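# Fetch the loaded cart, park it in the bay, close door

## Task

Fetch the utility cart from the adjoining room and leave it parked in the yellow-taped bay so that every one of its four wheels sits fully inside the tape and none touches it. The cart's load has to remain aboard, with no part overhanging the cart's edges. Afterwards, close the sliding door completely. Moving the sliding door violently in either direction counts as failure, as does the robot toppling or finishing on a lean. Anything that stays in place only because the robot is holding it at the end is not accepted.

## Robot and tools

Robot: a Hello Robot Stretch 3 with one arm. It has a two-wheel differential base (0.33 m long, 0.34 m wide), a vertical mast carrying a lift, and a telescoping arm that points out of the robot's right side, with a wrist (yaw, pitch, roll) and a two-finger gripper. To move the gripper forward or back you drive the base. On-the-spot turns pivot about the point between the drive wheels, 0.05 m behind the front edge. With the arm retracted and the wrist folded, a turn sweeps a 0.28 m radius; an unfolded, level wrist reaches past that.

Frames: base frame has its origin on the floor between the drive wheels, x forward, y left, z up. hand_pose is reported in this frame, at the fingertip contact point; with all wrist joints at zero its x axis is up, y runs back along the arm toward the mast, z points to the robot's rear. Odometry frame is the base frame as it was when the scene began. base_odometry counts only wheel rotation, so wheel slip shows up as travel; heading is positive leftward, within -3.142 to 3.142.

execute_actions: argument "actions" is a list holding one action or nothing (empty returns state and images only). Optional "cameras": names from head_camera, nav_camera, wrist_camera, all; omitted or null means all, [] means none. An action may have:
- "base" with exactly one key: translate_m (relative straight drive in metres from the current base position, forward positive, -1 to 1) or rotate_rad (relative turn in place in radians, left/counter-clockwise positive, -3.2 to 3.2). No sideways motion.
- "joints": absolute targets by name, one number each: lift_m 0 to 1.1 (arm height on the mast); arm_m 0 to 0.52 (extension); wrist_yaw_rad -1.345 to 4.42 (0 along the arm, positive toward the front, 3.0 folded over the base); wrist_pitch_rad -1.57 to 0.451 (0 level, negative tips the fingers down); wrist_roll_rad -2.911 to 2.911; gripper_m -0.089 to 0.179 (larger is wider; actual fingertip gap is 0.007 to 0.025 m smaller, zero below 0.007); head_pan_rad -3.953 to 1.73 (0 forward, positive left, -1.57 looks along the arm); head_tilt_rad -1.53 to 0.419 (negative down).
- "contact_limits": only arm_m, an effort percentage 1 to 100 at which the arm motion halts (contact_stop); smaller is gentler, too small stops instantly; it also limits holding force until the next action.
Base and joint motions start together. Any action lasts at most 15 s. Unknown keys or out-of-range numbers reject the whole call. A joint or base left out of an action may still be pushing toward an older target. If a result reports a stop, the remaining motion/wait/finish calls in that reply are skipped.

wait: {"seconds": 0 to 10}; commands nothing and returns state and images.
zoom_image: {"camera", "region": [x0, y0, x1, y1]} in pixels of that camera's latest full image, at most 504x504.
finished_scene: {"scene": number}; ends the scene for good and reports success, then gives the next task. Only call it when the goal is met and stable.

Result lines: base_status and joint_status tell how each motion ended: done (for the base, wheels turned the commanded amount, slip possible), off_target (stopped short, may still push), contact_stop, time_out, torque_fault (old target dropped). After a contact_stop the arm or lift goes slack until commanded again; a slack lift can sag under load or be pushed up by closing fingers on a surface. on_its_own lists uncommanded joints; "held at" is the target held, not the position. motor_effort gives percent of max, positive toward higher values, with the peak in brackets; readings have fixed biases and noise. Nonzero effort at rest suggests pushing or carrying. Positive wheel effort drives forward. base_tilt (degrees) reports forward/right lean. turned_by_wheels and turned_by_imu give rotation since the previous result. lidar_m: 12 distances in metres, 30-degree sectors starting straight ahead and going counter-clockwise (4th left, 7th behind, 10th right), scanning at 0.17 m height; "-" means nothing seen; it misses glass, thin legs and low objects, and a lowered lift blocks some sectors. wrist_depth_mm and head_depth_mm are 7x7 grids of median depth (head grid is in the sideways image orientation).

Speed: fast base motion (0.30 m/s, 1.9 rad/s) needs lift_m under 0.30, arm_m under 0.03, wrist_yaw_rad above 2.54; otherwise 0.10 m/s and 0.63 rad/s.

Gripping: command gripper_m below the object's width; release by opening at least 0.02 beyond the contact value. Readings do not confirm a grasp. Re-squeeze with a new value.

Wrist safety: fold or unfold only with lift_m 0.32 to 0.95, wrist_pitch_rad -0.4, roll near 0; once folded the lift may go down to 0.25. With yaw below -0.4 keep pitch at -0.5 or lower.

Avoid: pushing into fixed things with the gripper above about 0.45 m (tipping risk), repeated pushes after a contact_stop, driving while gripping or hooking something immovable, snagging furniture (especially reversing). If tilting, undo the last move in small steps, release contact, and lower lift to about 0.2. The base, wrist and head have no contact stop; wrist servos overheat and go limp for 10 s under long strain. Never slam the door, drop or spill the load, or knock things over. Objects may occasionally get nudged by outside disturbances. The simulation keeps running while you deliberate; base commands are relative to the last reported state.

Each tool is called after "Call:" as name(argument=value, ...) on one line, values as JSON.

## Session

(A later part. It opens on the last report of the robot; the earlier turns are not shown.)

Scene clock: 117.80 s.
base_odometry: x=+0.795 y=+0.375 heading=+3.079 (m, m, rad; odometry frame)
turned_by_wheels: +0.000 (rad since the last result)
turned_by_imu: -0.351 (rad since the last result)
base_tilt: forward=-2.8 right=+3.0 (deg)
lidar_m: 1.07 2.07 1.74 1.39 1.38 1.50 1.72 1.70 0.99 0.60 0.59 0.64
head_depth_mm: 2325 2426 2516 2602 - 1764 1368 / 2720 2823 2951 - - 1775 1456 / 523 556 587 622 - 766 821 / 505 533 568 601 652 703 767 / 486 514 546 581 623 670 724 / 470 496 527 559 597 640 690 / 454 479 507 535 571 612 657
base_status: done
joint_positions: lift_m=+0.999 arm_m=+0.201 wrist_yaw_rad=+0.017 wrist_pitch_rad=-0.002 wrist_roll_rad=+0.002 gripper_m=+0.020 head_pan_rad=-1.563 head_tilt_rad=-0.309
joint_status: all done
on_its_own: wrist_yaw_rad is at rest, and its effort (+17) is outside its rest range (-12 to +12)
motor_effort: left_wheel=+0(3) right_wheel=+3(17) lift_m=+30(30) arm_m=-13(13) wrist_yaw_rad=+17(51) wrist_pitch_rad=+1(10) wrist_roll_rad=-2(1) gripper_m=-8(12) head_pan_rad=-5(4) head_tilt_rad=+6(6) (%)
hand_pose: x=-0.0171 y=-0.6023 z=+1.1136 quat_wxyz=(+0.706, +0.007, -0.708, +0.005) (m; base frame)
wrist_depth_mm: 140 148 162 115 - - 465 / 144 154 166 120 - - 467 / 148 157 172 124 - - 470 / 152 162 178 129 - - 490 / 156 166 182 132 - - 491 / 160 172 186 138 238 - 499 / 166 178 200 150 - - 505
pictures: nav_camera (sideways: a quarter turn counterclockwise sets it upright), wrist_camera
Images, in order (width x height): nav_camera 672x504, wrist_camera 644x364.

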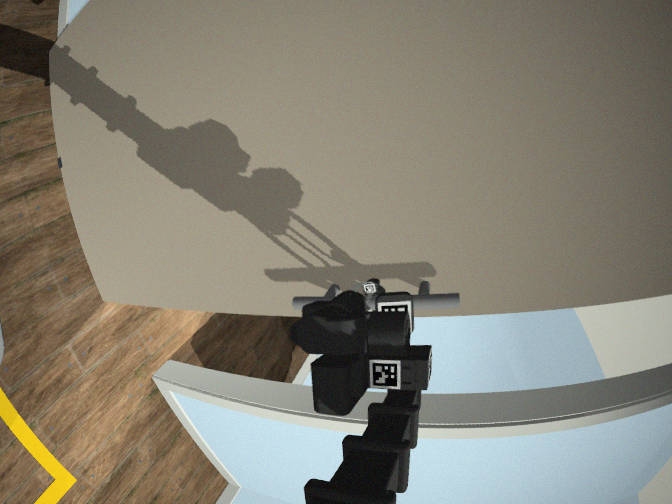

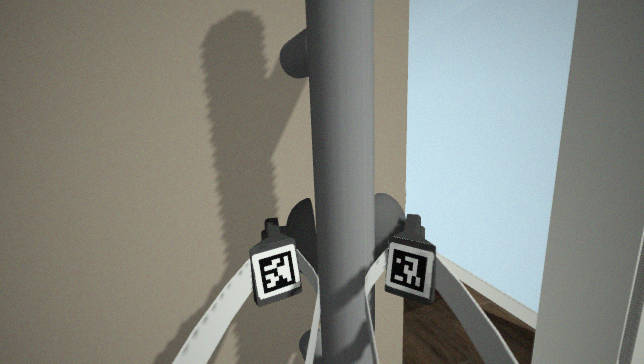

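Call:
execute_actions(actions=[{"joints":{"gripper_m":0.15}}], cameras=[])

Call:
execute_actions(actions=[{"joints":{"arm_m":0.02,"head_tilt_rad":-0.7}}], cameras=["head_camera","nav_camera"])

Scene clock: 126.00 s.
base_odometry: x=+0.795 y=+0.375 heading=+3.079 (m, m, rad; odometry frame)
turned_by_wheels: +0.000 (rad since the last result)
turned_by_imu: +0.062 (rad since the last result)
base_tilt: forward=-2.4 right=+2.4 (deg)
lidar_m: 1.17 2.08 1.66 1.38 1.37 1.53 1.70 1.50 0.99 0.60 0.60 0.67
head_depth_mm: 2576 2647 2709 2836 - 1823 1487 / 549 582 3034 - - 1799 1482 / 525 555 578 607 - 744 799 / 508 538 572 604 654 705 761 / 491 521 551 585 627 676 727 / 478 505 533 568 605 648 699 / 466 490 519 549 585 625 669
base_status: not commanded
joint_positions: lift_m=+1.000 arm_m=+0.200 wrist_yaw_rad=+0.030 wrist_pitch_rad=-0.019 wrist_roll_rad=+0.002 gripper_m=+0.150 head_pan_rad=-1.564 head_tilt_rad=-0.305
joint_status: all done
motor_effort: left_wheel=+0(32) right_wheel=+0(15) lift_m=+28(30) arm_m=+1(13) wrist_yaw_rad=+0(22) wrist_pitch_rad=+12(14) wrist_roll_rad=-1(1) gripper_m=+0(99) head_pan_rad=-3(3) head_tilt_rad=+3(6) (%)
hand_pose: x=-0.0138 y=-0.6006 z=+1.1094 quat_wxyz=(+0.707, +0.018, -0.707, +0.004) (m; base frame)
wrist_depth_mm: 146 153 164 175 127 - - / 151 158 169 181 131 - - / 154 164 175 190 136 - - / 160 167 181 196 141 - - / 165 172 187 205 148 - 556 / 170 - 196 214 158 - 526 / - 187 204 221 164 - 582
pictures: none
No camera images: the call's "cameras" was empty. Leave "cameras" out to get every camera's image.

Scene clock: 128.57 s.
base_odometry: x=+0.795 y=+0.375 heading=+3.079 (m, m, rad; odometry frame)
turned_by_wheels: +0.000 (rad since the last result)
turned_by_imu: +0.000 (rad since the last result)
base_tilt: forward=-2.4 right=+2.4 (deg)
lidar_m: 1.18 2.08 1.66 1.38 1.37 1.54 1.70 1.50 0.98 0.60 0.60 0.67
head_depth_mm: 2550 2716 - - - - 1142 / 548 3017 - - - 1289 1162 / 503 562 - - - - 1168 / 506 570 644 758 919 1161 1167 / 491 552 646 733 869 1070 1177 / 477 533 605 698 823 1006 1156 / 464 517 583 671 786 946 1132
base_status: not commanded
joint_positions: lift_m=+1.000 arm_m=+0.020 wrist_yaw_rad=+0.030 wrist_pitch_rad=-0.019 wrist_roll_rad=+0.002 gripper_m=+0.150 head_pan_rad=-1.564 head_tilt_rad=-0.691
joint_status: all done
motor_effort: left_wheel=+0(0) right_wheel=-1(0) lift_m=+28(28) arm_m=-3(4) wrist_yaw_rad=+0(0) wrist_pitch_rad=+12(12) wrist_roll_rad=-1(1) gripper_m=+0(0) head_pan_rad=-3(3) head_tilt_rad=-5(38) (%)
hand_pose: x=-0.0138 y=-0.4209 z=+1.1094 quat_wxyz=(+0.707, +0.018, -0.707, +0.004) (m; base frame)
wrist_depth_mm: 280 297 313 340 368 - 571 / 287 303 324 348 380 - 570 / 297 310 336 362 - - 587 / 304 325 349 373 - - 607 / 314 328 361 391 - - 630 / 319 - 374 406 - - 653 / 332 359 390 428 - - 670
pictures: head_camera (sideways: a quarter turn clockwise sets it upright), nav_camera (sideways: a quarter turn counterclockwise sets it upright)
Images, in order (width x height): head_camera 896x504, nav_camera 672x504.

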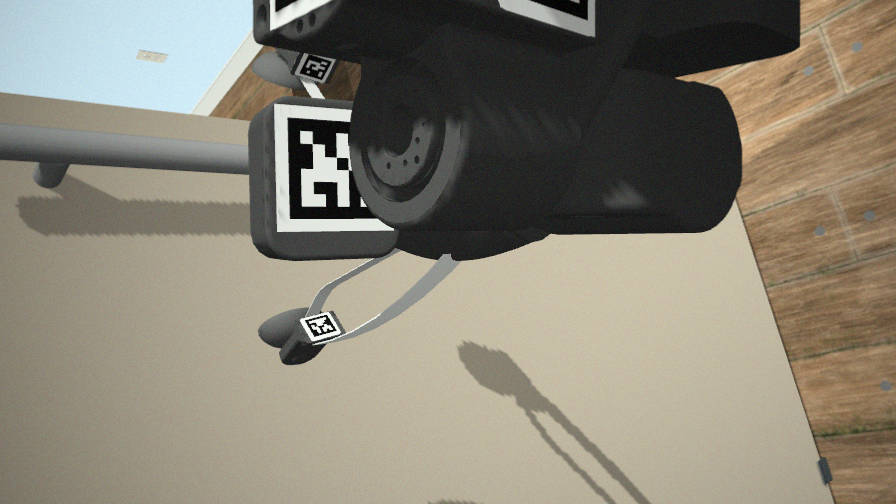

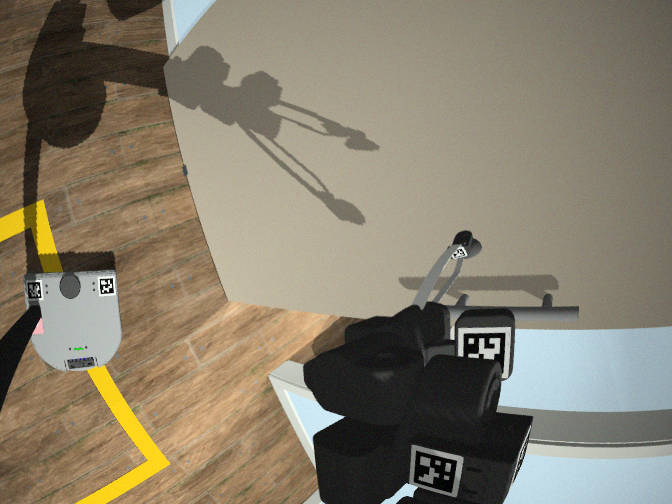

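Call:
execute_actions(actions=[{"base":{"rotate_rad":0.30},"joints":{"lift_m":0.35,"gripper_m":0.0,"wrist_yaw_rad":0,"head_tilt_rad":-0.9}}], cameras=["head_camera","nav_camera"])

Scene clock: 145.93 s.
base_odometry: x=+0.795 y=+0.375 heading=-2.904 (m, m, rad; odometry frame)
turned_by_wheels: +0.300 (rad since the last result)
turned_by_imu: +0.302 (rad since the last result)
base_tilt: forward=-2.4 right=+2.4 (deg)
lidar_m: 2.08 2.01 1.44 1.37 1.41 1.77 1.69 0.98 0.62 0.60 0.61 0.82
head_depth_mm: 514 603 724 911 1370 1230 1109 / 514 600 724 904 1217 1234 1123 / 513 600 722 905 1208 1257 - / 512 600 721 902 1204 1242 1129 / 512 599 718 899 1209 1254 1112 / 511 596 718 897 1203 1252 1116 / 511 596 717 896 1194 1245 1125
base_status: done
joint_positions: lift_m=+0.351 arm_m=+0.020 wrist_yaw_rad=+0.001 wrist_pitch_rad=-0.019 wrist_roll_rad=+0.002 gripper_m=+0.000 head_pan_rad=-1.564 head_tilt_rad=-0.889
joint_status: all done
motor_effort: left_wheel=-2(4) right_wheel=+2(4) lift_m=+12(26) arm_m=-2(3) wrist_yaw_rad=-2(4) wrist_pitch_rad=+12(11) wrist_roll_rad=-1(1) gripper_m=-3(94) head_pan_rad=-5(3) head_tilt_rad=-7(28) (%)
hand_pose: x=-0.0211 y=-0.4210 z=+0.4603 quat_wxyz=(+0.706, +0.007, -0.708, -0.007) (m; base frame)
wrist_depth_mm: 305 307 304 303 307 309 312 / 316 315 314 317 318 320 321 / 330 331 329 327 330 333 339 / 341 343 342 339 349 343 - / 353 356 353 - 357 358 - / 368 367 368 379 377 376 860 / 386 390 385 389 390 389 703
pictures: head_camera (sideways: a quarter turn clockwise sets it upright), nav_camera (sideways: a quarter turn counterclockwise sets it upright)
Images, in order (width x height): head_camera 896x504, nav_camera 672x504.

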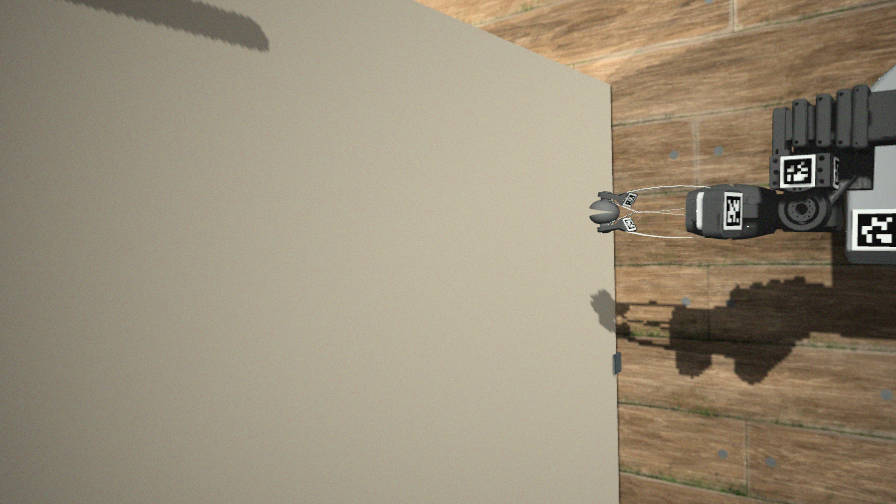

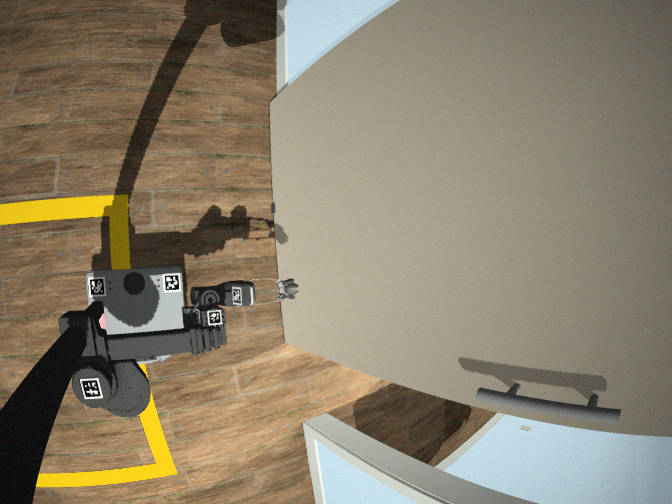

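Call:
execute_actions(actions=[{"base":{"translate_m":-0.37}}], cameras=["head_camera"])

Scene clock: 153.87 s.
base_odometry: x=+1.155 y=+0.462 heading=-2.904 (m, m, rad; odometry frame)
turned_by_wheels: +0.000 (rad since the last result)
turned_by_imu: +0.002 (rad since the last result)
base_tilt: forward=-2.4 right=+2.4 (deg)
lidar_m: 2.31 1.99 1.43 1.36 1.40 1.38 1.32 0.98 0.75 0.61 0.63 0.84
head_depth_mm: 2886 2273 1889 1163 1340 1228 1098 / 1865 2120 1879 1607 1399 1243 1129 / 1946 2104 1896 1613 1403 1254 - / 2046 2182 1896 1580 1385 1245 1123 / 545 627 735 923 1243 1249 1112 / 494 582 733 917 1223 1253 1118 / 522 610 730 911 1216 1246 1116
base_status: done
joint_positions: lift_m=+0.351 arm_m=+0.020 wrist_yaw_rad=+0.001 wrist_pitch_rad=-0.019 wrist_roll_rad=+0.002 gripper_m=+0.000 head_pan_rad=-1.564 head_tilt_rad=-0.889
joint_status: not commanded
motor_effort: left_wheel=-1(5) right_wheel=+2(3) lift_m=+11(11) arm_m=-3(1) wrist_yaw_rad=-2(1) wrist_pitch_rad=+12(12) wrist_roll_rad=-1(1) gripper_m=-3(3) head_pan_rad=-5(4) head_tilt_rad=-7(7) (%)
hand_pose: x=-0.0211 y=-0.4210 z=+0.4603 quat_wxyz=(+0.706, +0.007, -0.708, -0.007) (m; base frame)
wrist_depth_mm: 315 317 322 - - - 391 / 329 327 333 - - - 393 / 342 341 346 - - - 403 / 354 353 355 - - - 408 / 366 369 371 - - - 427 / 383 385 380 835 898 808 446 / 401 399 406 730 739 655 463
pictures: head_camera (sideways: a quarter turn clockwise sets it upright)
Images, in order (width x height): head_camera 896x504.

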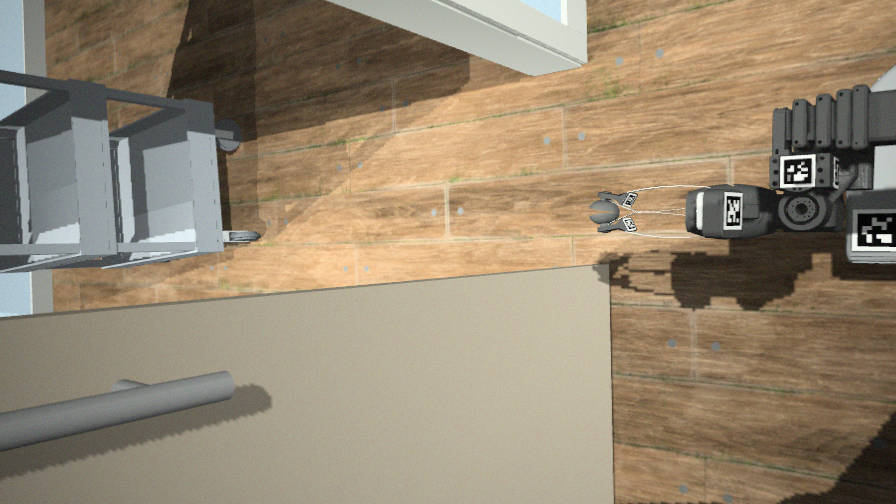

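Call:
execute_actions(actions=[{"joints":{"arm_m":0.40},"contact_limits":{"arm_m":20}}], cameras=["head_camera"])

Scene clock: 161.47 s.
base_odometry: x=+1.155 y=+0.462 heading=-2.904 (m, m, rad; odometry frame)
turned_by_wheels: +0.000 (rad since the last result)
turned_by_imu: +0.001 (rad since the last result)
base_tilt: forward=-2.4 right=+2.4 (deg)
lidar_m: 2.31 1.99 1.43 1.36 1.40 1.38 1.32 0.97 0.75 0.61 0.63 0.84
head_depth_mm: 2913 2301 1872 1162 1343 1233 1103 / 1870 2107 1899 1597 1393 1238 1125 / 1945 2103 1905 1654 1379 1243 1139 / 2032 2198 1908 1585 1357 1241 1124 / 545 625 734 919 1228 1254 1116 / 493 583 732 919 1228 1244 1117 / 521 608 731 914 1225 1251 1118
base_status: not commanded
joint_positions: lift_m=+0.351 arm_m=+0.400 wrist_yaw_rad=+0.000 wrist_pitch_rad=-0.019 wrist_roll_rad=+0.002 gripper_m=+0.000 head_pan_rad=-1.564 head_tilt_rad=-0.889
joint_status: all done
motor_effort: left_wheel=-2(2) right_wheel=+3(2) lift_m=+12(11) arm_m=+4(5) wrist_yaw_rad=+0(1) wrist_pitch_rad=+12(12) wrist_roll_rad=-1(1) gripper_m=-3(2) head_pan_rad=-4(2) head_tilt_rad=-6(6) (%)
contact_limits: arm_m 20 (drawing in: default 24, maximum 40; extending or still: default 35, maximum 56)
hand_pose: x=-0.0214 y=-0.8004 z=+0.4603 quat_wxyz=(+0.706, +0.007, -0.708, -0.007) (m; base frame)
wrist_depth_mm: - - - - - - - / - - - - - - - / - - - - - - - / - - - - - - - / - - - - - - - / 987 969 979 844 917 915 871 / 758 761 751 725 718 705 711
pictures: head_camera (sideways: a quarter turn clockwise sets it upright)
Images, in order (width x height): head_camera 896x504.

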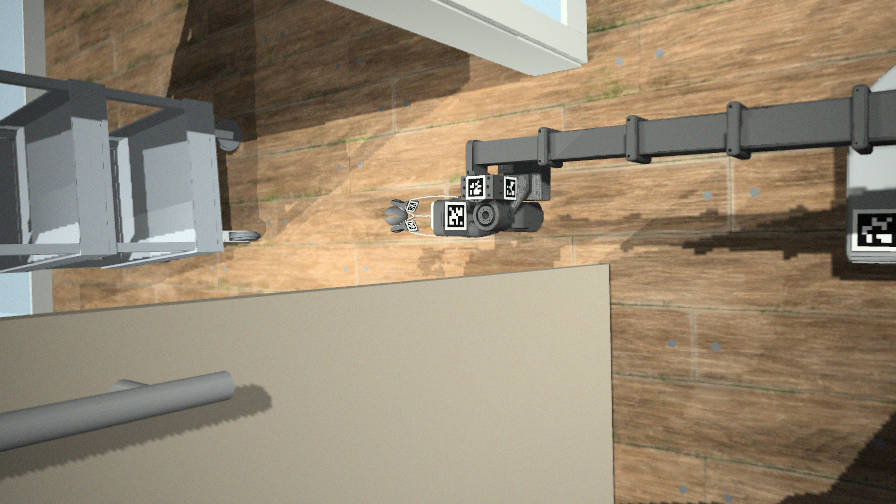

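Call:
execute_actions(actions=[{"base":{"translate_m":0.12}}], cameras=["head_camera"])

Scene clock: 165.60 s.
base_odometry: x=+1.038 y=+0.434 heading=-2.904 (m, m, rad; odometry frame)
turned_by_wheels: +0.000 (rad since the last result)
turned_by_imu: -0.016 (rad since the last result)
base_tilt: forward=-2.4 right=+2.4 (deg)
lidar_m: 2.18 2.04 1.43 1.37 1.40 1.51 1.44 0.98 0.82 0.60 0.62 0.82
head_depth_mm: 2710 2270 1887 1600 1366 1235 1111 / 1926 2090 1880 1610 1394 1234 1121 / 1879 2098 1886 1649 1371 1233 1138 / 1879 2118 774 948 1327 1239 1130 / 498 576 727 907 1220 1244 1116 / 515 602 723 906 1209 1252 1118 / 515 600 721 897 1202 1249 1119
base_status: done
joint_positions: lift_m=+0.351 arm_m=+0.400 wrist_yaw_rad=-0.002 wrist_pitch_rad=-0.020 wrist_roll_rad=+0.002 gripper_m=+0.000 head_pan_rad=-1.564 head_tilt_rad=-0.889
joint_status: not commanded
motor_effort: left_wheel=+0(20) right_wheel=+0(39) lift_m=+11(12) arm_m=+4(4) wrist_yaw_rad=+2(37) wrist_pitch_rad=+13(13) wrist_roll_rad=-1(1) gripper_m=-3(2) head_pan_rad=-4(4) head_tilt_rad=-6(7) (%)
hand_pose: x=-0.0219 y=-0.8004 z=+0.4600 quat_wxyz=(+0.707, +0.007, -0.708, -0.008) (m; base frame)
wrist_depth_mm: - - - - - - - / - - - - - - - / - - - - - - - / - - - - - - - / - - - - - - - / - 967 923 881 932 908 871 / 760 755 738 732 720 711 698
pictures: head_camera (sideways: a quarter turn clockwise sets it upright)
Images, in order (width x height): head_camera 896x504.

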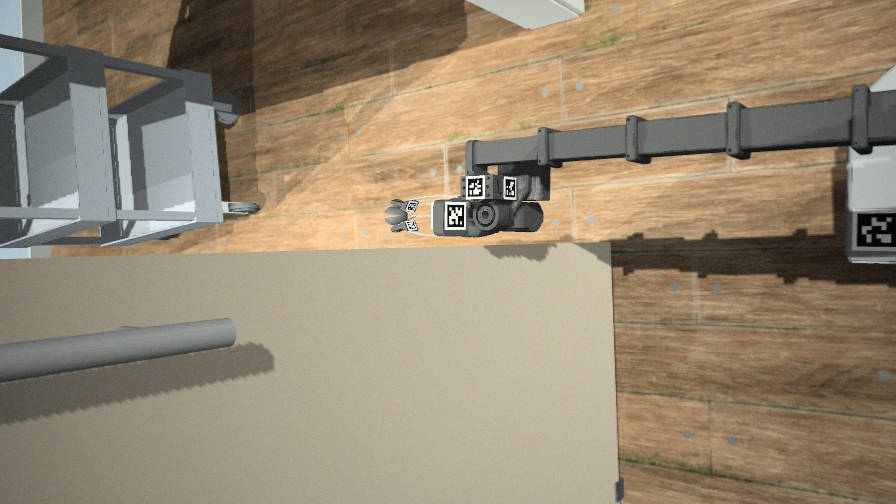

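Good, pushing works with low wrist load. Continue.

Call:
execute_actions(actions=[{"base":{"translate_m":0.2}}], cameras=["head_camera"])

Scene clock: 169.97 s.
base_odometry: x=+0.844 y=+0.387 heading=-2.904 (m, m, rad; odometry frame)
turned_by_wheels: +0.000 (rad since the last result)
turned_by_imu: -0.014 (rad since the last result)
base_tilt: forward=-2.4 right=+2.4 (deg)
lidar_m: 2.05 2.09 1.46 1.38 1.41 1.73 1.63 0.96 0.94 0.59 0.61 0.79
head_depth_mm: 1852 2094 1897 1599 1391 1230 1102 / 1934 2094 1896 1599 1401 1244 1125 / 2118 2176 1905 1651 1375 1234 1136 / 531 624 760 930 1259 1245 1127 / 474 563 710 887 1179 1248 1115 / 504 588 708 884 1171 1243 1119 / 501 584 701 876 1166 1249 1119
base_status: done
joint_positions: lift_m=+0.351 arm_m=+0.400 wrist_yaw_rad=-0.002 wrist_pitch_rad=-0.021 wrist_roll_rad=+0.002 gripper_m=+0.000 head_pan_rad=-1.564 head_tilt_rad=-0.889
joint_status: not commanded
motor_effort: left_wheel=+0(19) right_wheel=+0(40) lift_m=+11(11) arm_m=+3(3) wrist_yaw_rad=+2(37) wrist_pitch_rad=+13(13) wrist_roll_rad=-1(1) gripper_m=-2(3) head_pan_rad=-2(2) head_tilt_rad=-7(7) (%)
hand_pose: x=-0.0219 y=-0.8004 z=+0.4599 quat_wxyz=(+0.707, +0.007, -0.708, -0.008) (m; base frame)
wrist_depth_mm: - - - - - - - / - - - - - - - / - - - - - - - / - - - - - - - / - - - - - - - / 990 939 946 858 920 875 875 / 763 750 744 720 712 716 698
pictures: head_camera (sideways: a quarter turn clockwise sets it upright)
Images, in order (width x height): head_camera 896x504.

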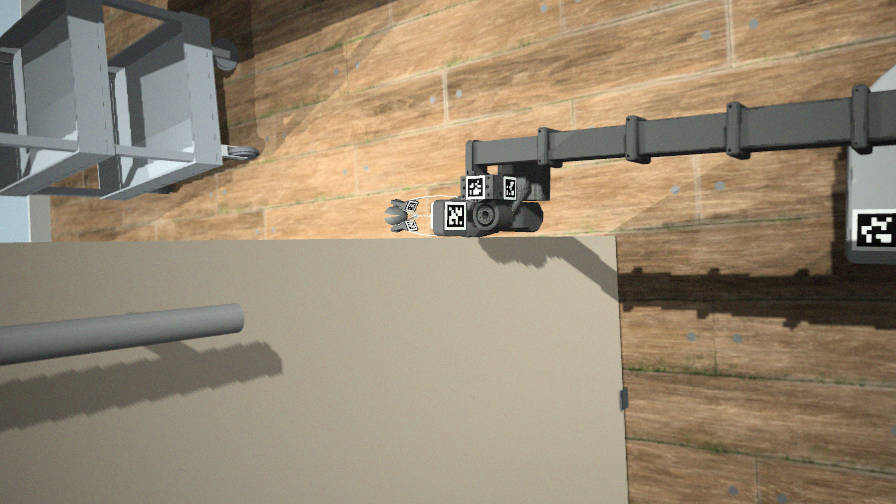

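Call:
execute_actions(actions=[{"base":{"rotate_rad":0.03}}], cameras=[])

Call:
execute_actions(actions=[{"base":{"translate_m":0.1}}], cameras=["head_camera","nav_camera"])

Scene clock: 173.10 s.
base_odometry: x=+0.844 y=+0.387 heading=-2.874 (m, m, rad; odometry frame)
turned_by_wheels: +0.030 (rad since the last result)
turned_by_imu: +0.023 (rad since the last result)
base_tilt: forward=-2.3 right=+2.4 (deg)
lidar_m: 2.13 2.03 1.45 1.38 1.41 1.71 1.63 0.94 0.94 0.59 0.61 0.81
head_depth_mm: 1919 2089 1892 1612 1387 1235 1096 / 1856 2087 1896 1613 1406 1233 1124 / 2646 2235 1903 1652 1386 1240 1142 / 529 625 757 928 1327 1248 1125 / 487 567 711 889 1191 1249 1113 / 507 590 713 886 1186 1252 1116 / 505 590 707 888 1179 1253 1117
base_status: done
joint_positions: lift_m=+0.351 arm_m=+0.400 wrist_yaw_rad=-0.002 wrist_pitch_rad=-0.021 wrist_roll_rad=+0.002 gripper_m=+0.000 head_pan_rad=-1.564 head_tilt_rad=-0.889
joint_status: not commanded
motor_effort: left_wheel=-1(22) right_wheel=+0(40) lift_m=+12(11) arm_m=+4(3) wrist_yaw_rad=+3(37) wrist_pitch_rad=+13(13) wrist_roll_rad=-1(1) gripper_m=-3(3) head_pan_rad=-2(4) head_tilt_rad=-6(6) (%)
hand_pose: x=-0.0219 y=-0.8005 z=+0.4599 quat_wxyz=(+0.707, +0.007, -0.708, -0.008) (m; base frame)
wrist_depth_mm: - - - - - - - / - - - - - - - / - - - - - - - / - - - - - - - / - - - - - - - / 994 948 963 882 928 914 883 / 769 746 752 723 738 696 692
pictures: none
No camera images: the call's "cameras" was empty. Leave "cameras" out to get every camera's image.

Scene clock: 175.27 s.
base_odometry: x=+0.747 y=+0.361 heading=-2.874 (m, m, rad; odometry frame)
turned_by_wheels: +0.000 (rad since the last result)
turned_by_imu: -0.007 (rad since the last result)
base_tilt: forward=-2.4 right=+2.4 (deg)
lidar_m: 2.04 2.05 1.45 1.38 1.42 1.82 1.73 1.01 1.06 0.59 0.60 0.80
head_depth_mm: 1914 2089 1889 1603 1394 1230 1107 / 1919 2096 1892 1607 1401 1236 1123 / 2834 2319 1893 1654 1380 1236 1135 / 525 619 752 887 1235 1242 1122 / 469 559 707 883 1182 1244 1112 / 502 586 703 878 1176 1244 1114 / 500 582 700 876 1167 1260 1123
base_status: done
joint_positions: lift_m=+0.351 arm_m=+0.400 wrist_yaw_rad=-0.003 wrist_pitch_rad=-0.021 wrist_roll_rad=+0.002 gripper_m=+0.000 head_pan_rad=-1.564 head_tilt_rad=-0.889
joint_status: not commanded
motor_effort: left_wheel=-1(17) right_wheel=+1(42) lift_m=+12(12) arm_m=+3(3) wrist_yaw_rad=+3(38) wrist_pitch_rad=+13(13) wrist_roll_rad=-1(1) gripper_m=-4(3) head_pan_rad=-3(3) head_tilt_rad=-6(6) (%)
hand_pose: x=-0.0222 y=-0.8005 z=+0.4598 quat_wxyz=(+0.707, +0.007, -0.708, -0.009) (m; base frame)
wrist_depth_mm: - - - - - - - / - - - - - - - / - - - - - - - / - - - - - - - / - - - - - - - / 987 965 979 852 899 875 882 / 748 745 727 711 740 706 696
pictures: head_camera (sideways: a quarter turn clockwise sets it upright), nav_camera (sideways: a quarter turn counterclockwise sets it upright)
Images, in order (width x height): head_camera 896x504, nav_camera 672x504.

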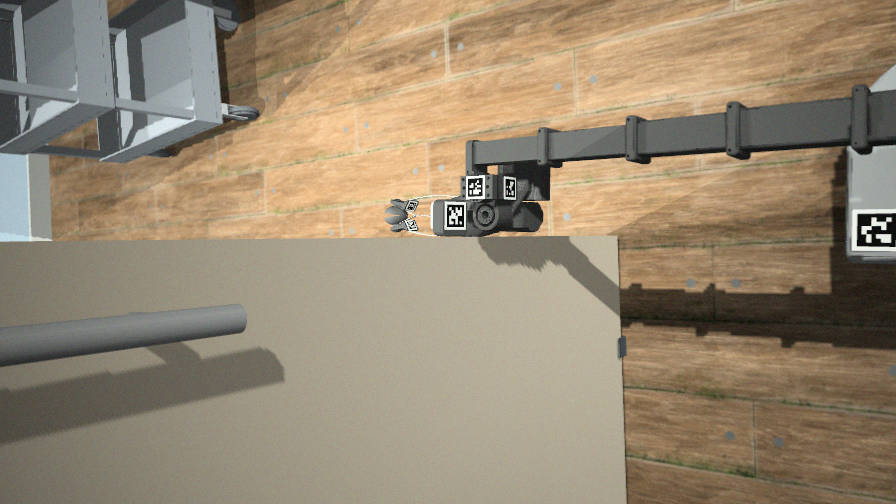

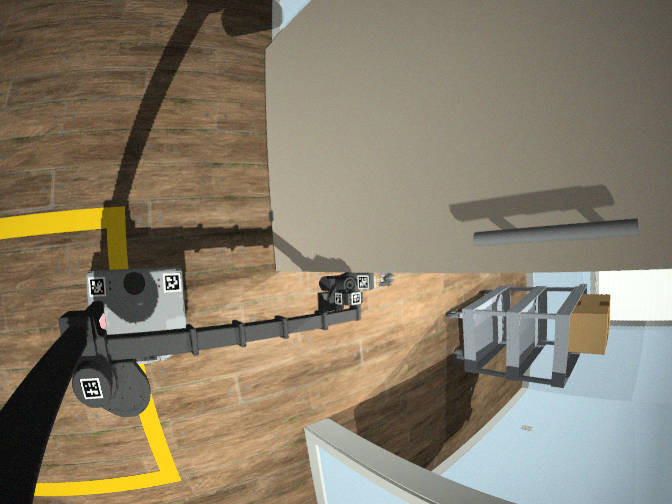

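Call:
execute_actions(actions=[{"base":{"translate_m":-0.05}}], cameras=[])

Call:
execute_actions(actions=[{"base":{"translate_m":-0.38},"joints":{"arm_m":0.0,"head_tilt_rad":-0.6}}], cameras=["head_camera","nav_camera"])

Scene clock: 184.43 s.
base_odometry: x=+0.795 y=+0.374 heading=-2.874 (m, m, rad; odometry frame)
turned_by_wheels: +0.000 (rad since the last result)
turned_by_imu: +0.001 (rad since the last result)
base_tilt: forward=-2.3 right=+2.4 (deg)
lidar_m: 2.08 2.05 1.45 1.38 1.41 1.77 1.68 0.98 0.99 0.59 0.61 0.81
head_depth_mm: 1920 2079 1886 1591 1394 1227 1103 / 1835 2106 1885 1602 1394 1239 1124 / 2703 2238 1900 1633 1372 1236 1134 / 2855 2297 1899 1587 1328 1232 1123 / 514 590 708 886 1184 1250 1114 / 474 560 706 884 1180 1252 1115 / 502 587 703 882 1183 1244 1117
base_status: done
joint_positions: lift_m=+0.351 arm_m=+0.400 wrist_yaw_rad=-0.002 wrist_pitch_rad=-0.021 wrist_roll_rad=+0.002 gripper_m=+0.000 head_pan_rad=-1.564 head_tilt_rad=-0.889
joint_status: not commanded
motor_effort: left_wheel=-1(4) right_wheel=+1(3) lift_m=+12(12) arm_m=+3(3) wrist_yaw_rad=+2(4) wrist_pitch_rad=+13(13) wrist_roll_rad=-1(2) gripper_m=-3(3) head_pan_rad=-4(4) head_tilt_rad=-6(6) (%)
hand_pose: x=-0.0218 y=-0.8005 z=+0.4598 quat_wxyz=(+0.707, +0.007, -0.708, -0.008) (m; base frame)
wrist_depth_mm: - - - - - - - / - - - - - - - / - - - - - - - / - - - - - - - / - - - - - - - / 996 967 965 841 933 911 894 / 756 760 744 721 721 704 716
pictures: none
No camera images: the call's "cameras" was empty. Leave "cameras" out to get every camera's image.

Scene clock: 189.47 s.
base_odometry: x=+1.162 y=+0.474 heading=-2.874 (m, m, rad; odometry frame)
turned_by_wheels: +0.000 (rad since the last result)
turned_by_imu: +0.002 (rad since the last result)
base_tilt: forward=-2.4 right=+2.4 (deg)
lidar_m: 2.21 2.02 1.43 1.36 1.40 1.37 1.31 0.99 0.74 1.80 0.73 0.83
head_depth_mm: 2905 3249 2966 2151 1070 1144 1196 / 2949 3100 2710 2121 1705 1422 1210 / 2802 1938 2254 2088 1727 1429 1215 / 2783 1917 2289 2117 1721 1425 1217 / 2923 3215 2998 2196 1733 1429 1227 / 2860 3214 3001 2219 1731 1436 1218 / 2875 3159 3017 2204 1740 1438 1191
base_status: done
joint_positions: lift_m=+0.351 arm_m=+0.002 wrist_yaw_rad=+0.000 wrist_pitch_rad=-0.021 wrist_roll_rad=+0.002 gripper_m=+0.000 head_pan_rad=-1.564 head_tilt_rad=-0.606
joint_status: all done
joint sent to its limit — the command would take arm_m past its lower limit, so that joint was sent only as far as its limit.
motor_effort: left_wheel=+0(3) right_wheel=+1(3) lift_m=+11(11) arm_m=-3(3) wrist_yaw_rad=+1(2) wrist_pitch_rad=+13(13) wrist_roll_rad=-1(1) gripper_m=-3(3) head_pan_rad=-3(3) head_tilt_rad=+4(28) (%)
hand_pose: x=-0.0215 y=-0.4028 z=+0.4598 quat_wxyz=(+0.707, +0.008, -0.708, -0.008) (m; base frame)
wrist_depth_mm: - - - - - - 383 / - - - - - - 396 / - - - - - - 416 / - - - - - 548 433 / - - - - - 550 453 / - 974 944 866 907 558 464 / 751 738 744 750 727 569 486
pictures: head_camera (sideways: a quarter turn clockwise sets it upright), nav_camera (sideways: a quarter turn counterclockwise sets it upright)
Images, in order (width x height): head_camera 896x504, nav_camera 672x504.

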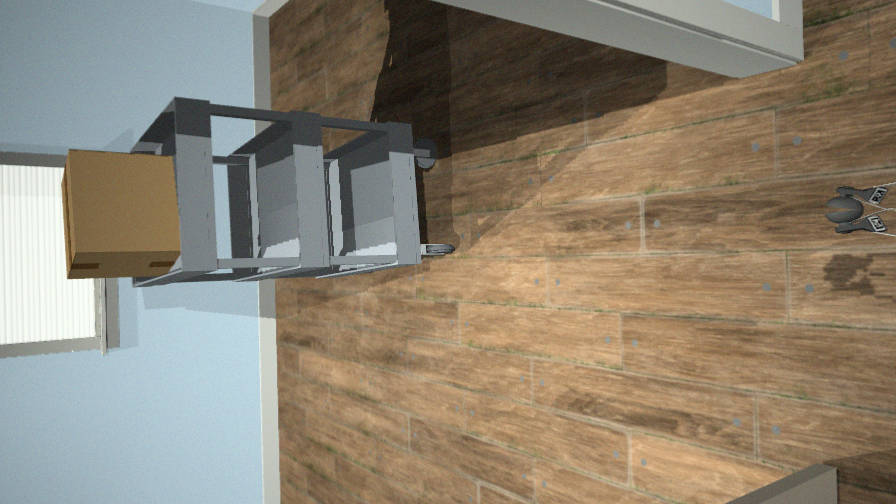

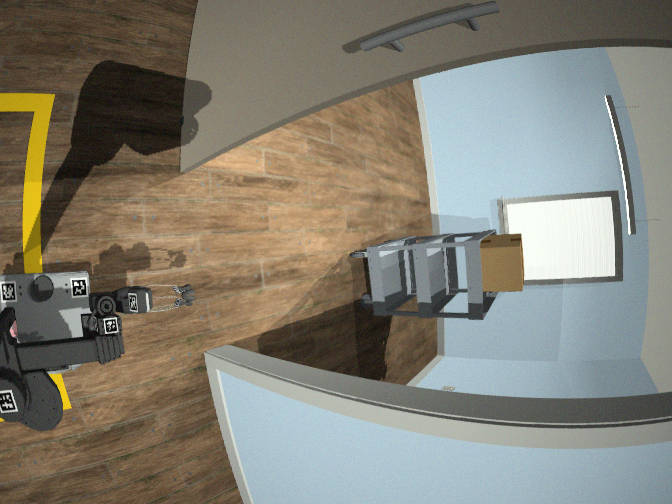

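Call:
execute_actions(actions=[{"joints":{"head_pan_rad":0.6,"head_tilt_rad":-1.0}}], cameras=["head_camera","nav_camera"])

Scene clock: 198.13 s.
base_odometry: x=+1.162 y=+0.474 heading=-2.874 (m, m, rad; odometry frame)
turned_by_wheels: +0.000 (rad since the last result)
turned_by_imu: +0.000 (rad since the last result)
base_tilt: forward=-2.3 right=+2.4 (deg)
lidar_m: 2.21 2.02 1.44 1.36 1.40 1.37 1.31 0.99 0.75 1.80 0.73 0.83
head_depth_mm: 2228 1989 1693 1486 1328 1198 1092 / 2315 1985 1705 1499 1342 1204 1088 / 2389 1991 1706 1512 1341 1207 1099 / 2293 1983 1722 1512 1337 1211 1130 / 2080 2010 1740 1511 1352 1212 1139 / 1814 1940 1734 1514 1352 1211 1136 / 1593 1795 1732 1522 1348 1219 1124
base_status: not commanded
joint_positions: lift_m=+0.351 arm_m=+0.002 wrist_yaw_rad=+0.000 wrist_pitch_rad=-0.021 wrist_roll_rad=+0.002 gripper_m=+0.000 head_pan_rad=+0.593 head_tilt_rad=-0.987
joint_status: all done
motor_effort: left_wheel=+0(1) right_wheel=+1(0) lift_m=+12(11) arm_m=-3(3) wrist_yaw_rad=+1(1) wrist_pitch_rad=+13(13) wrist_roll_rad=-1(1) gripper_m=-2(3) head_pan_rad=+5(51) head_tilt_rad=-8(40) (%)
hand_pose: x=-0.0215 y=-0.4028 z=+0.4598 quat_wxyz=(+0.707, +0.008, -0.708, -0.008) (m; base frame)
wrist_depth_mm: - - - - - - 387 / - - - - - - 400 / - - - - - - 419 / - - - - - 549 431 / - - - - - 565 451 / - - 957 869 919 567 468 / 752 752 739 726 724 562 492
pictures: head_camera (sideways: a quarter turn clockwise sets it upright), nav_camera (sideways: a quarter turn counterclockwise sets it upright)
Images, in order (width x height): head_camera 896x504, nav_camera 672x504.

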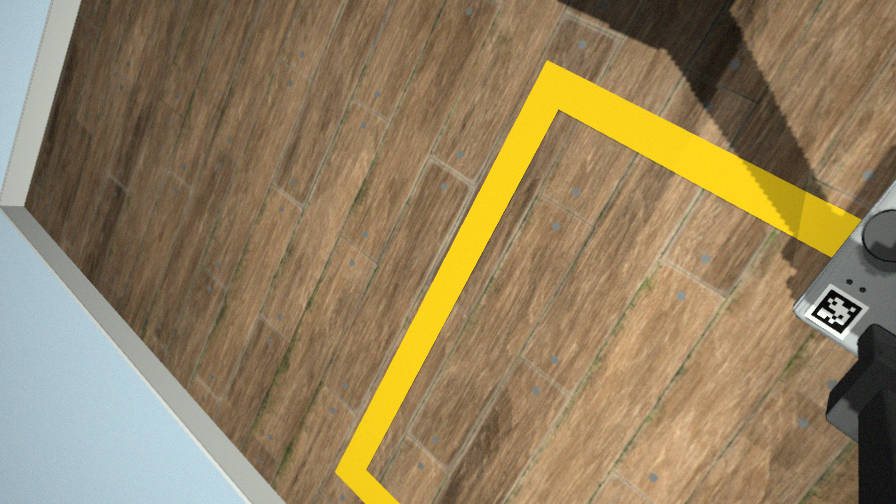

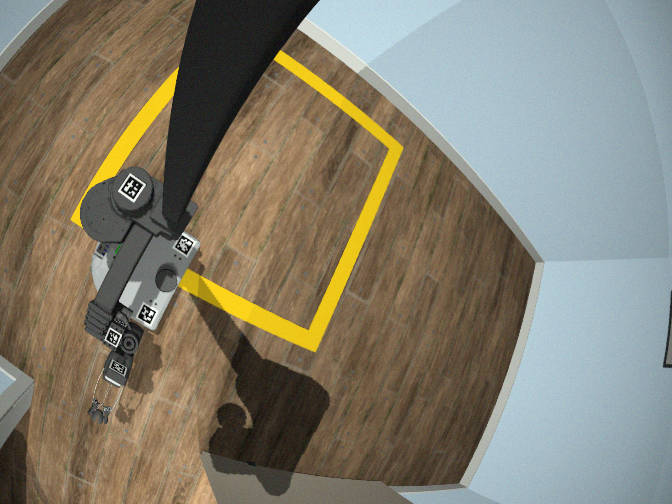

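Call:
execute_actions(actions=[{"base":{"translate_m":0.38},"joints":{"arm_m":0.40,"head_pan_rad":-1.564,"head_tilt_rad":-0.89}}], cameras=["head_camera"])

Call:
execute_actions(actions=[{"base":{"translate_m":0.12}}], cameras=["head_camera"])

Scene clock: 230.50 s.
base_odometry: x=+0.795 y=+0.374 heading=-2.874 (m, m, rad; odometry frame)
turned_by_wheels: +0.000 (rad since the last result)
turned_by_imu: -0.001 (rad since the last result)
base_tilt: forward=-2.4 right=+2.4 (deg)
lidar_m: 2.09 2.05 1.45 1.38 1.41 1.77 1.68 0.98 0.99 0.59 0.61 0.80
head_depth_mm: 1920 2079 1882 1601 1382 1231 1104 / 1834 2103 1894 1617 1394 1239 1122 / 2837 2220 1897 1673 1372 1237 1138 / 2964 2312 1885 1580 1334 1247 1128 / 516 592 713 893 1200 1249 1119 / 475 563 707 890 1190 1248 1118 / 504 588 708 883 1187 1249 1118
base_status: done
joint_positions: lift_m=+0.351 arm_m=+0.400 wrist_yaw_rad=+0.000 wrist_pitch_rad=-0.021 wrist_roll_rad=+0.002 gripper_m=+0.000 head_pan_rad=-1.557 head_tilt_rad=-0.892
joint_status: all done
motor_effort: left_wheel=+0(3) right_wheel=+0(3) lift_m=+11(12) arm_m=+3(4) wrist_yaw_rad=+1(1) wrist_pitch_rad=+13(13) wrist_roll_rad=-1(1) gripper_m=-3(3) head_pan_rad=-3(49) head_tilt_rad=+1(20) (%)
hand_pose: x=-0.0215 y=-0.8004 z=+0.4598 quat_wxyz=(+0.707, +0.008, -0.708, -0.008) (m; base frame)
wrist_depth_mm: - - - - - - - / - - - - - - - / - - - - - - - / - - - - - - - / - - - - - - - / - 975 916 857 892 903 879 / 765 754 739 740 722 710 690
pictures: head_camera (sideways: a quarter turn clockwise sets it upright)
Images, in order (width x height): head_camera 896x504.

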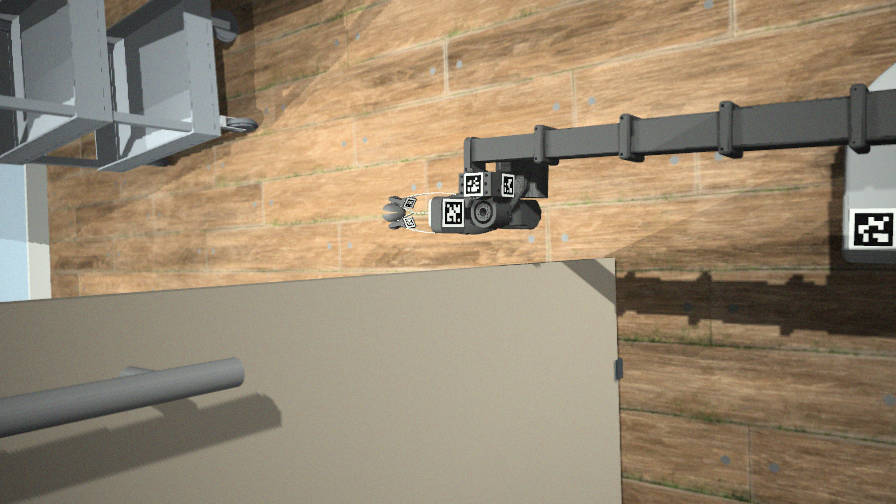

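Scene clock: 232.83 s.
base_odometry: x=+0.680 y=+0.342 heading=-2.874 (m, m, rad; odometry frame)
turned_by_wheels: +0.000 (rad since the last result)
turned_by_imu: -0.015 (rad since the last result)
base_tilt: forward=-2.4 right=+2.4 (deg)
lidar_m: 1.97 2.02 1.47 1.39 1.41 1.86 1.80 1.06 1.14 0.58 0.60 0.78
head_depth_mm: 1908 2089 1860 1595 1384 1231 1099 / 2056 2094 1879 1604 1395 1247 1124 / 2897 2299 1907 1681 1375 1238 1140 / 533 615 748 918 1313 1236 1133 / 480 547 704 878 1172 1238 1113 / 496 582 698 875 1173 1248 1114 / 494 578 694 865 1153 1253 1122
base_status: done
joint_positions: lift_m=+0.351 arm_m=+0.400 wrist_yaw_rad=-0.002 wrist_pitch_rad=-0.021 wrist_roll_rad=+0.002 gripper_m=+0.000 head_pan_rad=-1.557 head_tilt_rad=-0.892
joint_status: not commanded
motor_effort: left_wheel=+0(21) right_wheel=+0(38) lift_m=+11(11) arm_m=+4(3) wrist_yaw_rad=+2(38) wrist_pitch_rad=+13(13) wrist_roll_rad=-1(1) gripper_m=-3(2) head_pan_rad=-5(3) head_tilt_rad=+1(1) (%)
hand_pose: x=-0.0219 y=-0.8004 z=+0.4597 quat_wxyz=(+0.707, +0.007, -0.708, -0.008) (m; base frame)
wrist_depth_mm: - - - - - - - / - - - - - - - / - - - - - - - / - - - - - - - / - - - - - - - / 991 970 924 856 912 891 879 / 771 750 727 720 710 706 701
pictures: head_camera (sideways: a quarter turn clockwise sets it upright)
Images, in order (width x height): head_camera 896x504.

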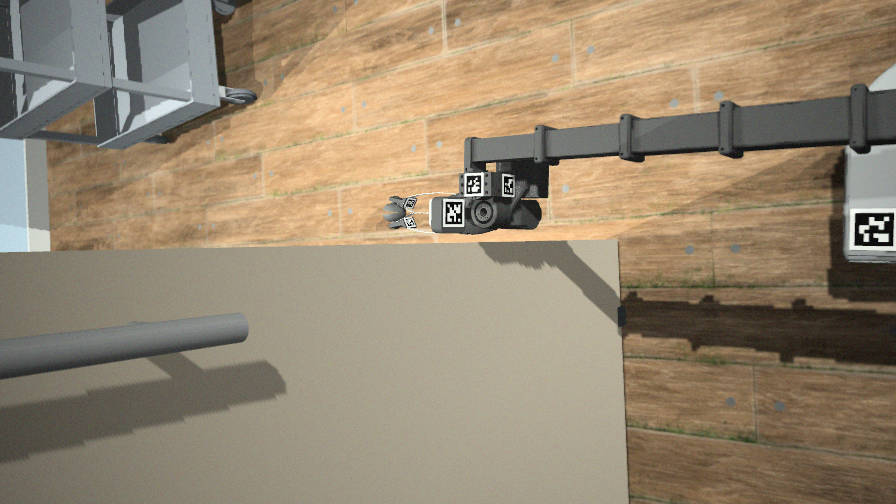

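Call:
execute_actions(actions=[{"base":{"translate_m":0.06}}], cameras=["head_camera"])

Scene clock: 236.13 s.
base_odometry: x=+0.622 y=+0.327 heading=-2.874 (m, m, rad; odometry frame)
turned_by_wheels: +0.000 (rad since the last result)
turned_by_imu: -0.010 (rad since the last result)
base_tilt: forward=-2.4 right=+2.4 (deg)
lidar_m: 1.91 1.95 1.48 1.39 1.42 1.85 1.86 1.11 1.88 0.58 0.59 0.77
head_depth_mm: 1831 2093 1884 1606 1397 1229 1105 / 2305 2153 1889 1595 1398 1239 1122 / 2959 2303 1893 1677 1369 1232 1135 / 520 610 744 910 1304 1245 1128 / 476 547 695 869 1155 1246 1116 / 491 575 691 864 1151 1246 1115 / 491 572 685 856 1134 1250 1118
base_status: done
joint_positions: lift_m=+0.351 arm_m=+0.400 wrist_yaw_rad=-0.002 wrist_pitch_rad=-0.021 wrist_roll_rad=+0.002 gripper_m=+0.000 head_pan_rad=-1.557 head_tilt_rad=-0.892
joint_status: not commanded
motor_effort: left_wheel=+0(22) right_wheel=-1(40) lift_m=+11(11) arm_m=+3(3) wrist_yaw_rad=+2(39) wrist_pitch_rad=+13(13) wrist_roll_rad=-1(1) gripper_m=-3(3) head_pan_rad=-3(4) head_tilt_rad=+1(1) (%)
hand_pose: x=-0.0219 y=-0.8004 z=+0.4597 quat_wxyz=(+0.707, +0.007, -0.708, -0.008) (m; base frame)
wrist_depth_mm: - - - - - - - / - - - - - - - / - - - - - - - / - - - - - - - / - - - - - - - / 978 935 954 871 908 887 875 / 754 760 725 728 731 712 693
pictures: head_camera (sideways: a quarter turn clockwise sets it upright)
Images, in order (width x height): head_camera 896x504.

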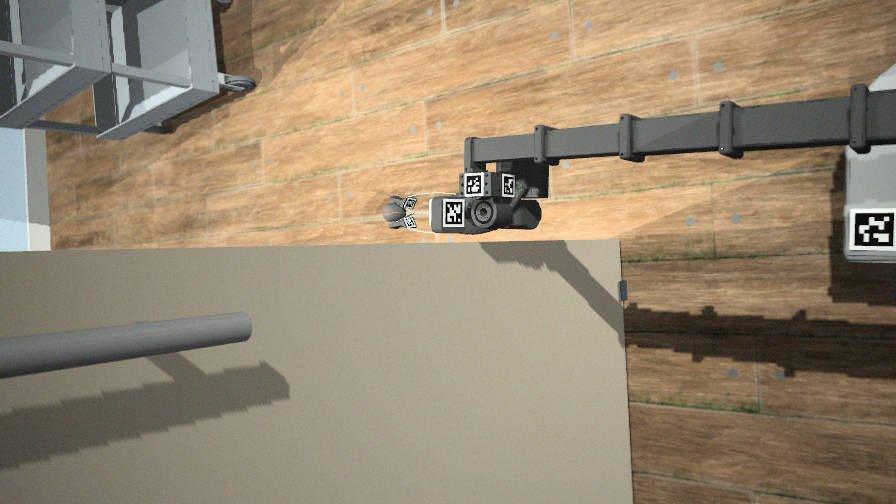

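Call:
execute_actions(actions=[{"base":{"translate_m":-0.04}}], cameras=[])

Call:
execute_actions(actions=[{"base":{"translate_m":-0.16},"joints":{"arm_m":0.0,"wrist_pitch_rad":-0.4}}], cameras=[])

Call:
execute_actions(actions=[{"base":{"rotate_rad":-1.70},"joints":{"wrist_yaw_rad":1.57,"head_pan_rad":0,"head_tilt_rad":-0.6}}], cameras=["head_camera","nav_camera"])

Scene clock: 248.90 s.
base_odometry: x=+0.660 y=+0.337 heading=-2.874 (m, m, rad; odometry frame)
turned_by_wheels: +0.000 (rad since the last result)
turned_by_imu: +0.001 (rad since the last result)
base_tilt: forward=-2.3 right=+2.4 (deg)
lidar_m: 1.95 1.99 1.47 1.39 1.41 1.85 1.82 1.08 1.16 0.58 0.60 0.78
head_depth_mm: 1896 2093 1884 1594 1390 1234 1104 / 2038 2097 1889 1606 1393 1243 1119 / 2941 2300 1901 1671 1375 1238 1139 / 2918 2310 1912 1582 1333 1246 1132 / 507 582 700 878 1171 1245 1110 / 467 546 693 866 1162 1240 1123 / 493 577 690 861 1144 1252 1117
base_status: done
joint_positions: lift_m=+0.351 arm_m=+0.400 wrist_yaw_rad=-0.002 wrist_pitch_rad=-0.021 wrist_roll_rad=+0.002 gripper_m=+0.000 head_pan_rad=-1.557 head_tilt_rad=-0.892
joint_status: not commanded
motor_effort: left_wheel=+1(2) right_wheel=-1(4) lift_m=+11(11) arm_m=+3(4) wrist_yaw_rad=+2(2) wrist_pitch_rad=+13(13) wrist_roll_rad=-1(1) gripper_m=-3(3) head_pan_rad=-4(2) head_tilt_rad=+1(1) (%)
hand_pose: x=-0.0218 y=-0.8004 z=+0.4597 quat_wxyz=(+0.707, +0.007, -0.708, -0.008) (m; base frame)
wrist_depth_mm: - - - - - - - / - - - - - - - / - - - - - - - / - - - - - - - / - - - - - - - / 979 960 975 845 904 898 883 / 765 752 733 726 715 727 704
pictures: none
No camera images: the call's "cameras" was empty. Leave "cameras" out to get every camera's image.

Scene clock: 253.03 s.
base_odometry: x=+0.815 y=+0.379 heading=-2.874 (m, m, rad; odometry frame)
turned_by_wheels: +0.000 (rad since the last result)
turned_by_imu: +0.001 (rad since the last result)
base_tilt: forward=-2.4 right=+2.4 (deg)
lidar_m: 2.00 2.10 1.46 1.38 1.40 1.76 1.66 0.98 0.96 1.81 0.62 0.79
head_depth_mm: 1885 2087 1855 1600 1390 1229 1107 / 1856 2076 1882 1613 1397 1240 1138 / 2315 2169 1891 1604 1395 1240 - / 2950 2317 1902 1613 1406 1244 1131 / 2890 2305 1906 1615 1416 1239 1112 / 2887 2321 1918 954 1187 1250 1116 / 2888 629 704 881 1169 1245 1119
base_status: done
joint_positions: lift_m=+0.351 arm_m=+0.002 wrist_yaw_rad=-0.001 wrist_pitch_rad=-0.415 wrist_roll_rad=+0.002 gripper_m=+0.000 head_pan_rad=-1.557 head_tilt_rad=-0.892
joint_status: all done
joint sent to its limit — the command would take arm_m past its lower limit, so that joint was sent only as far as its limit.
motor_effort: left_wheel=+1(2) right_wheel=-1(5) lift_m=+12(12) arm_m=-2(4) wrist_yaw_rad=+1(2) wrist_pitch_rad=+10(14) wrist_roll_rad=-1(1) gripper_m=-3(3) head_pan_rad=-3(3) head_tilt_rad=+2(1) (%)
hand_pose: x=-0.0216 y=-0.3718 z=+0.3638 quat_wxyz=(+0.691, +0.146, -0.692, -0.146) (m; base frame)
wrist_depth_mm: 311 - - - - - - / 332 - - - - - - / 362 974 - - 979 957 931 / 404 424 838 794 772 769 719 / 449 478 675 - 645 639 628 / 516 524 571 532 547 545 530 / 502 499 497 485 478 475 471
pictures: none
No camera images: the call's "cameras" was empty. Leave "cameras" out to get every camera's image.

Scene clock: 256.67 s.
base_odometry: x=+0.815 y=+0.379 heading=+1.709 (m, m, rad; odometry frame)
turned_by_wheels: -1.700 (rad since the last result)
turned_by_imu: -1.706 (rad since the last result)
base_tilt: forward=-2.4 right=+2.4 (deg)
lidar_m: 1.82 0.62 0.72 1.36 2.11 1.54 1.37 1.38 1.66 1.66 1.18 0.96
head_depth_mm: 2976 3235 2942 2175 1709 1417 1218 / 3057 3224 2708 2176 1724 1423 1208 / 2881 1995 2286 2104 1716 1417 1211 / 2004 1966 2313 2107 1735 1437 1212 / 2857 3181 3026 2194 1730 1426 1219 / 2804 3155 3008 2211 1738 1437 1188 / 2804 3062 3036 2215 1754 902 1052
base_status: done
joint_positions: lift_m=+0.351 arm_m=+0.002 wrist_yaw_rad=+1.568 wrist_pitch_rad=-0.415 wrist_roll_rad=+0.002 gripper_m=+0.000 head_pan_rad=-0.007 head_tilt_rad=-0.606
joint_status: all done
motor_effort: left_wheel=+2(5) right_wheel=-2(6) lift_m=+12(12) arm_m=-2(2) wrist_yaw_rad=+3(1) wrist_pitch_rad=+10(10) wrist_roll_rad=-1(1) gripper_m=-3(3) head_pan_rad=+3(51) head_tilt_rad=+4(29) (%)
hand_pose: x=+0.2034 y=-0.1478 z=+0.3638 quat_wxyz=(+0.593, +0.592, -0.387, +0.385) (m; base frame)
wrist_depth_mm: - - - - - 711 638 / - - - - - 737 724 / 527 - - - 957 793 800 / 570 842 814 791 774 751 748 / 629 637 680 - 648 637 628 / 585 583 572 535 549 543 534 / 503 502 493 481 478 477 463
pictures: head_camera (sideways: a quarter turn clockwise sets it upright), nav_camera (sideways: a quarter turn counterclockwise sets it upright)
Images, in order (width x height): head_camera 896x504, nav_camera 672x504.

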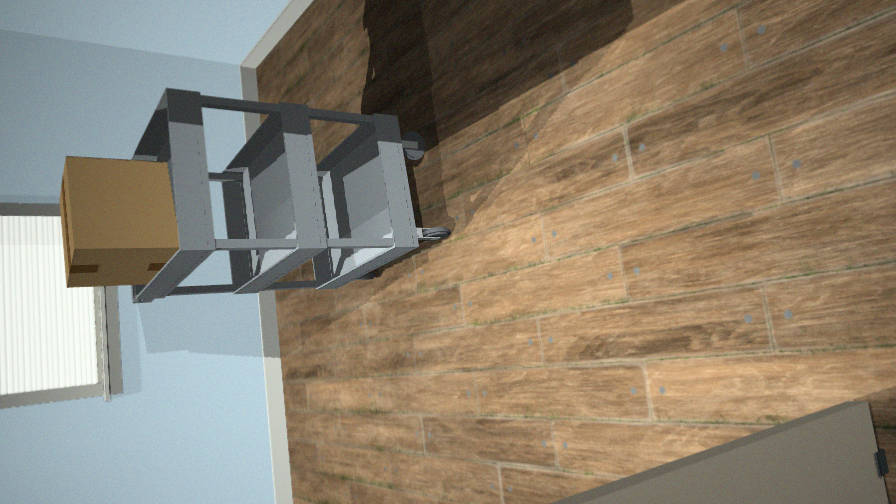

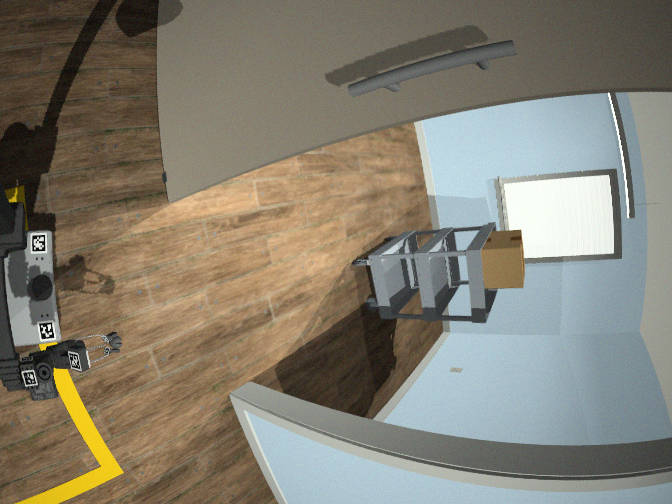

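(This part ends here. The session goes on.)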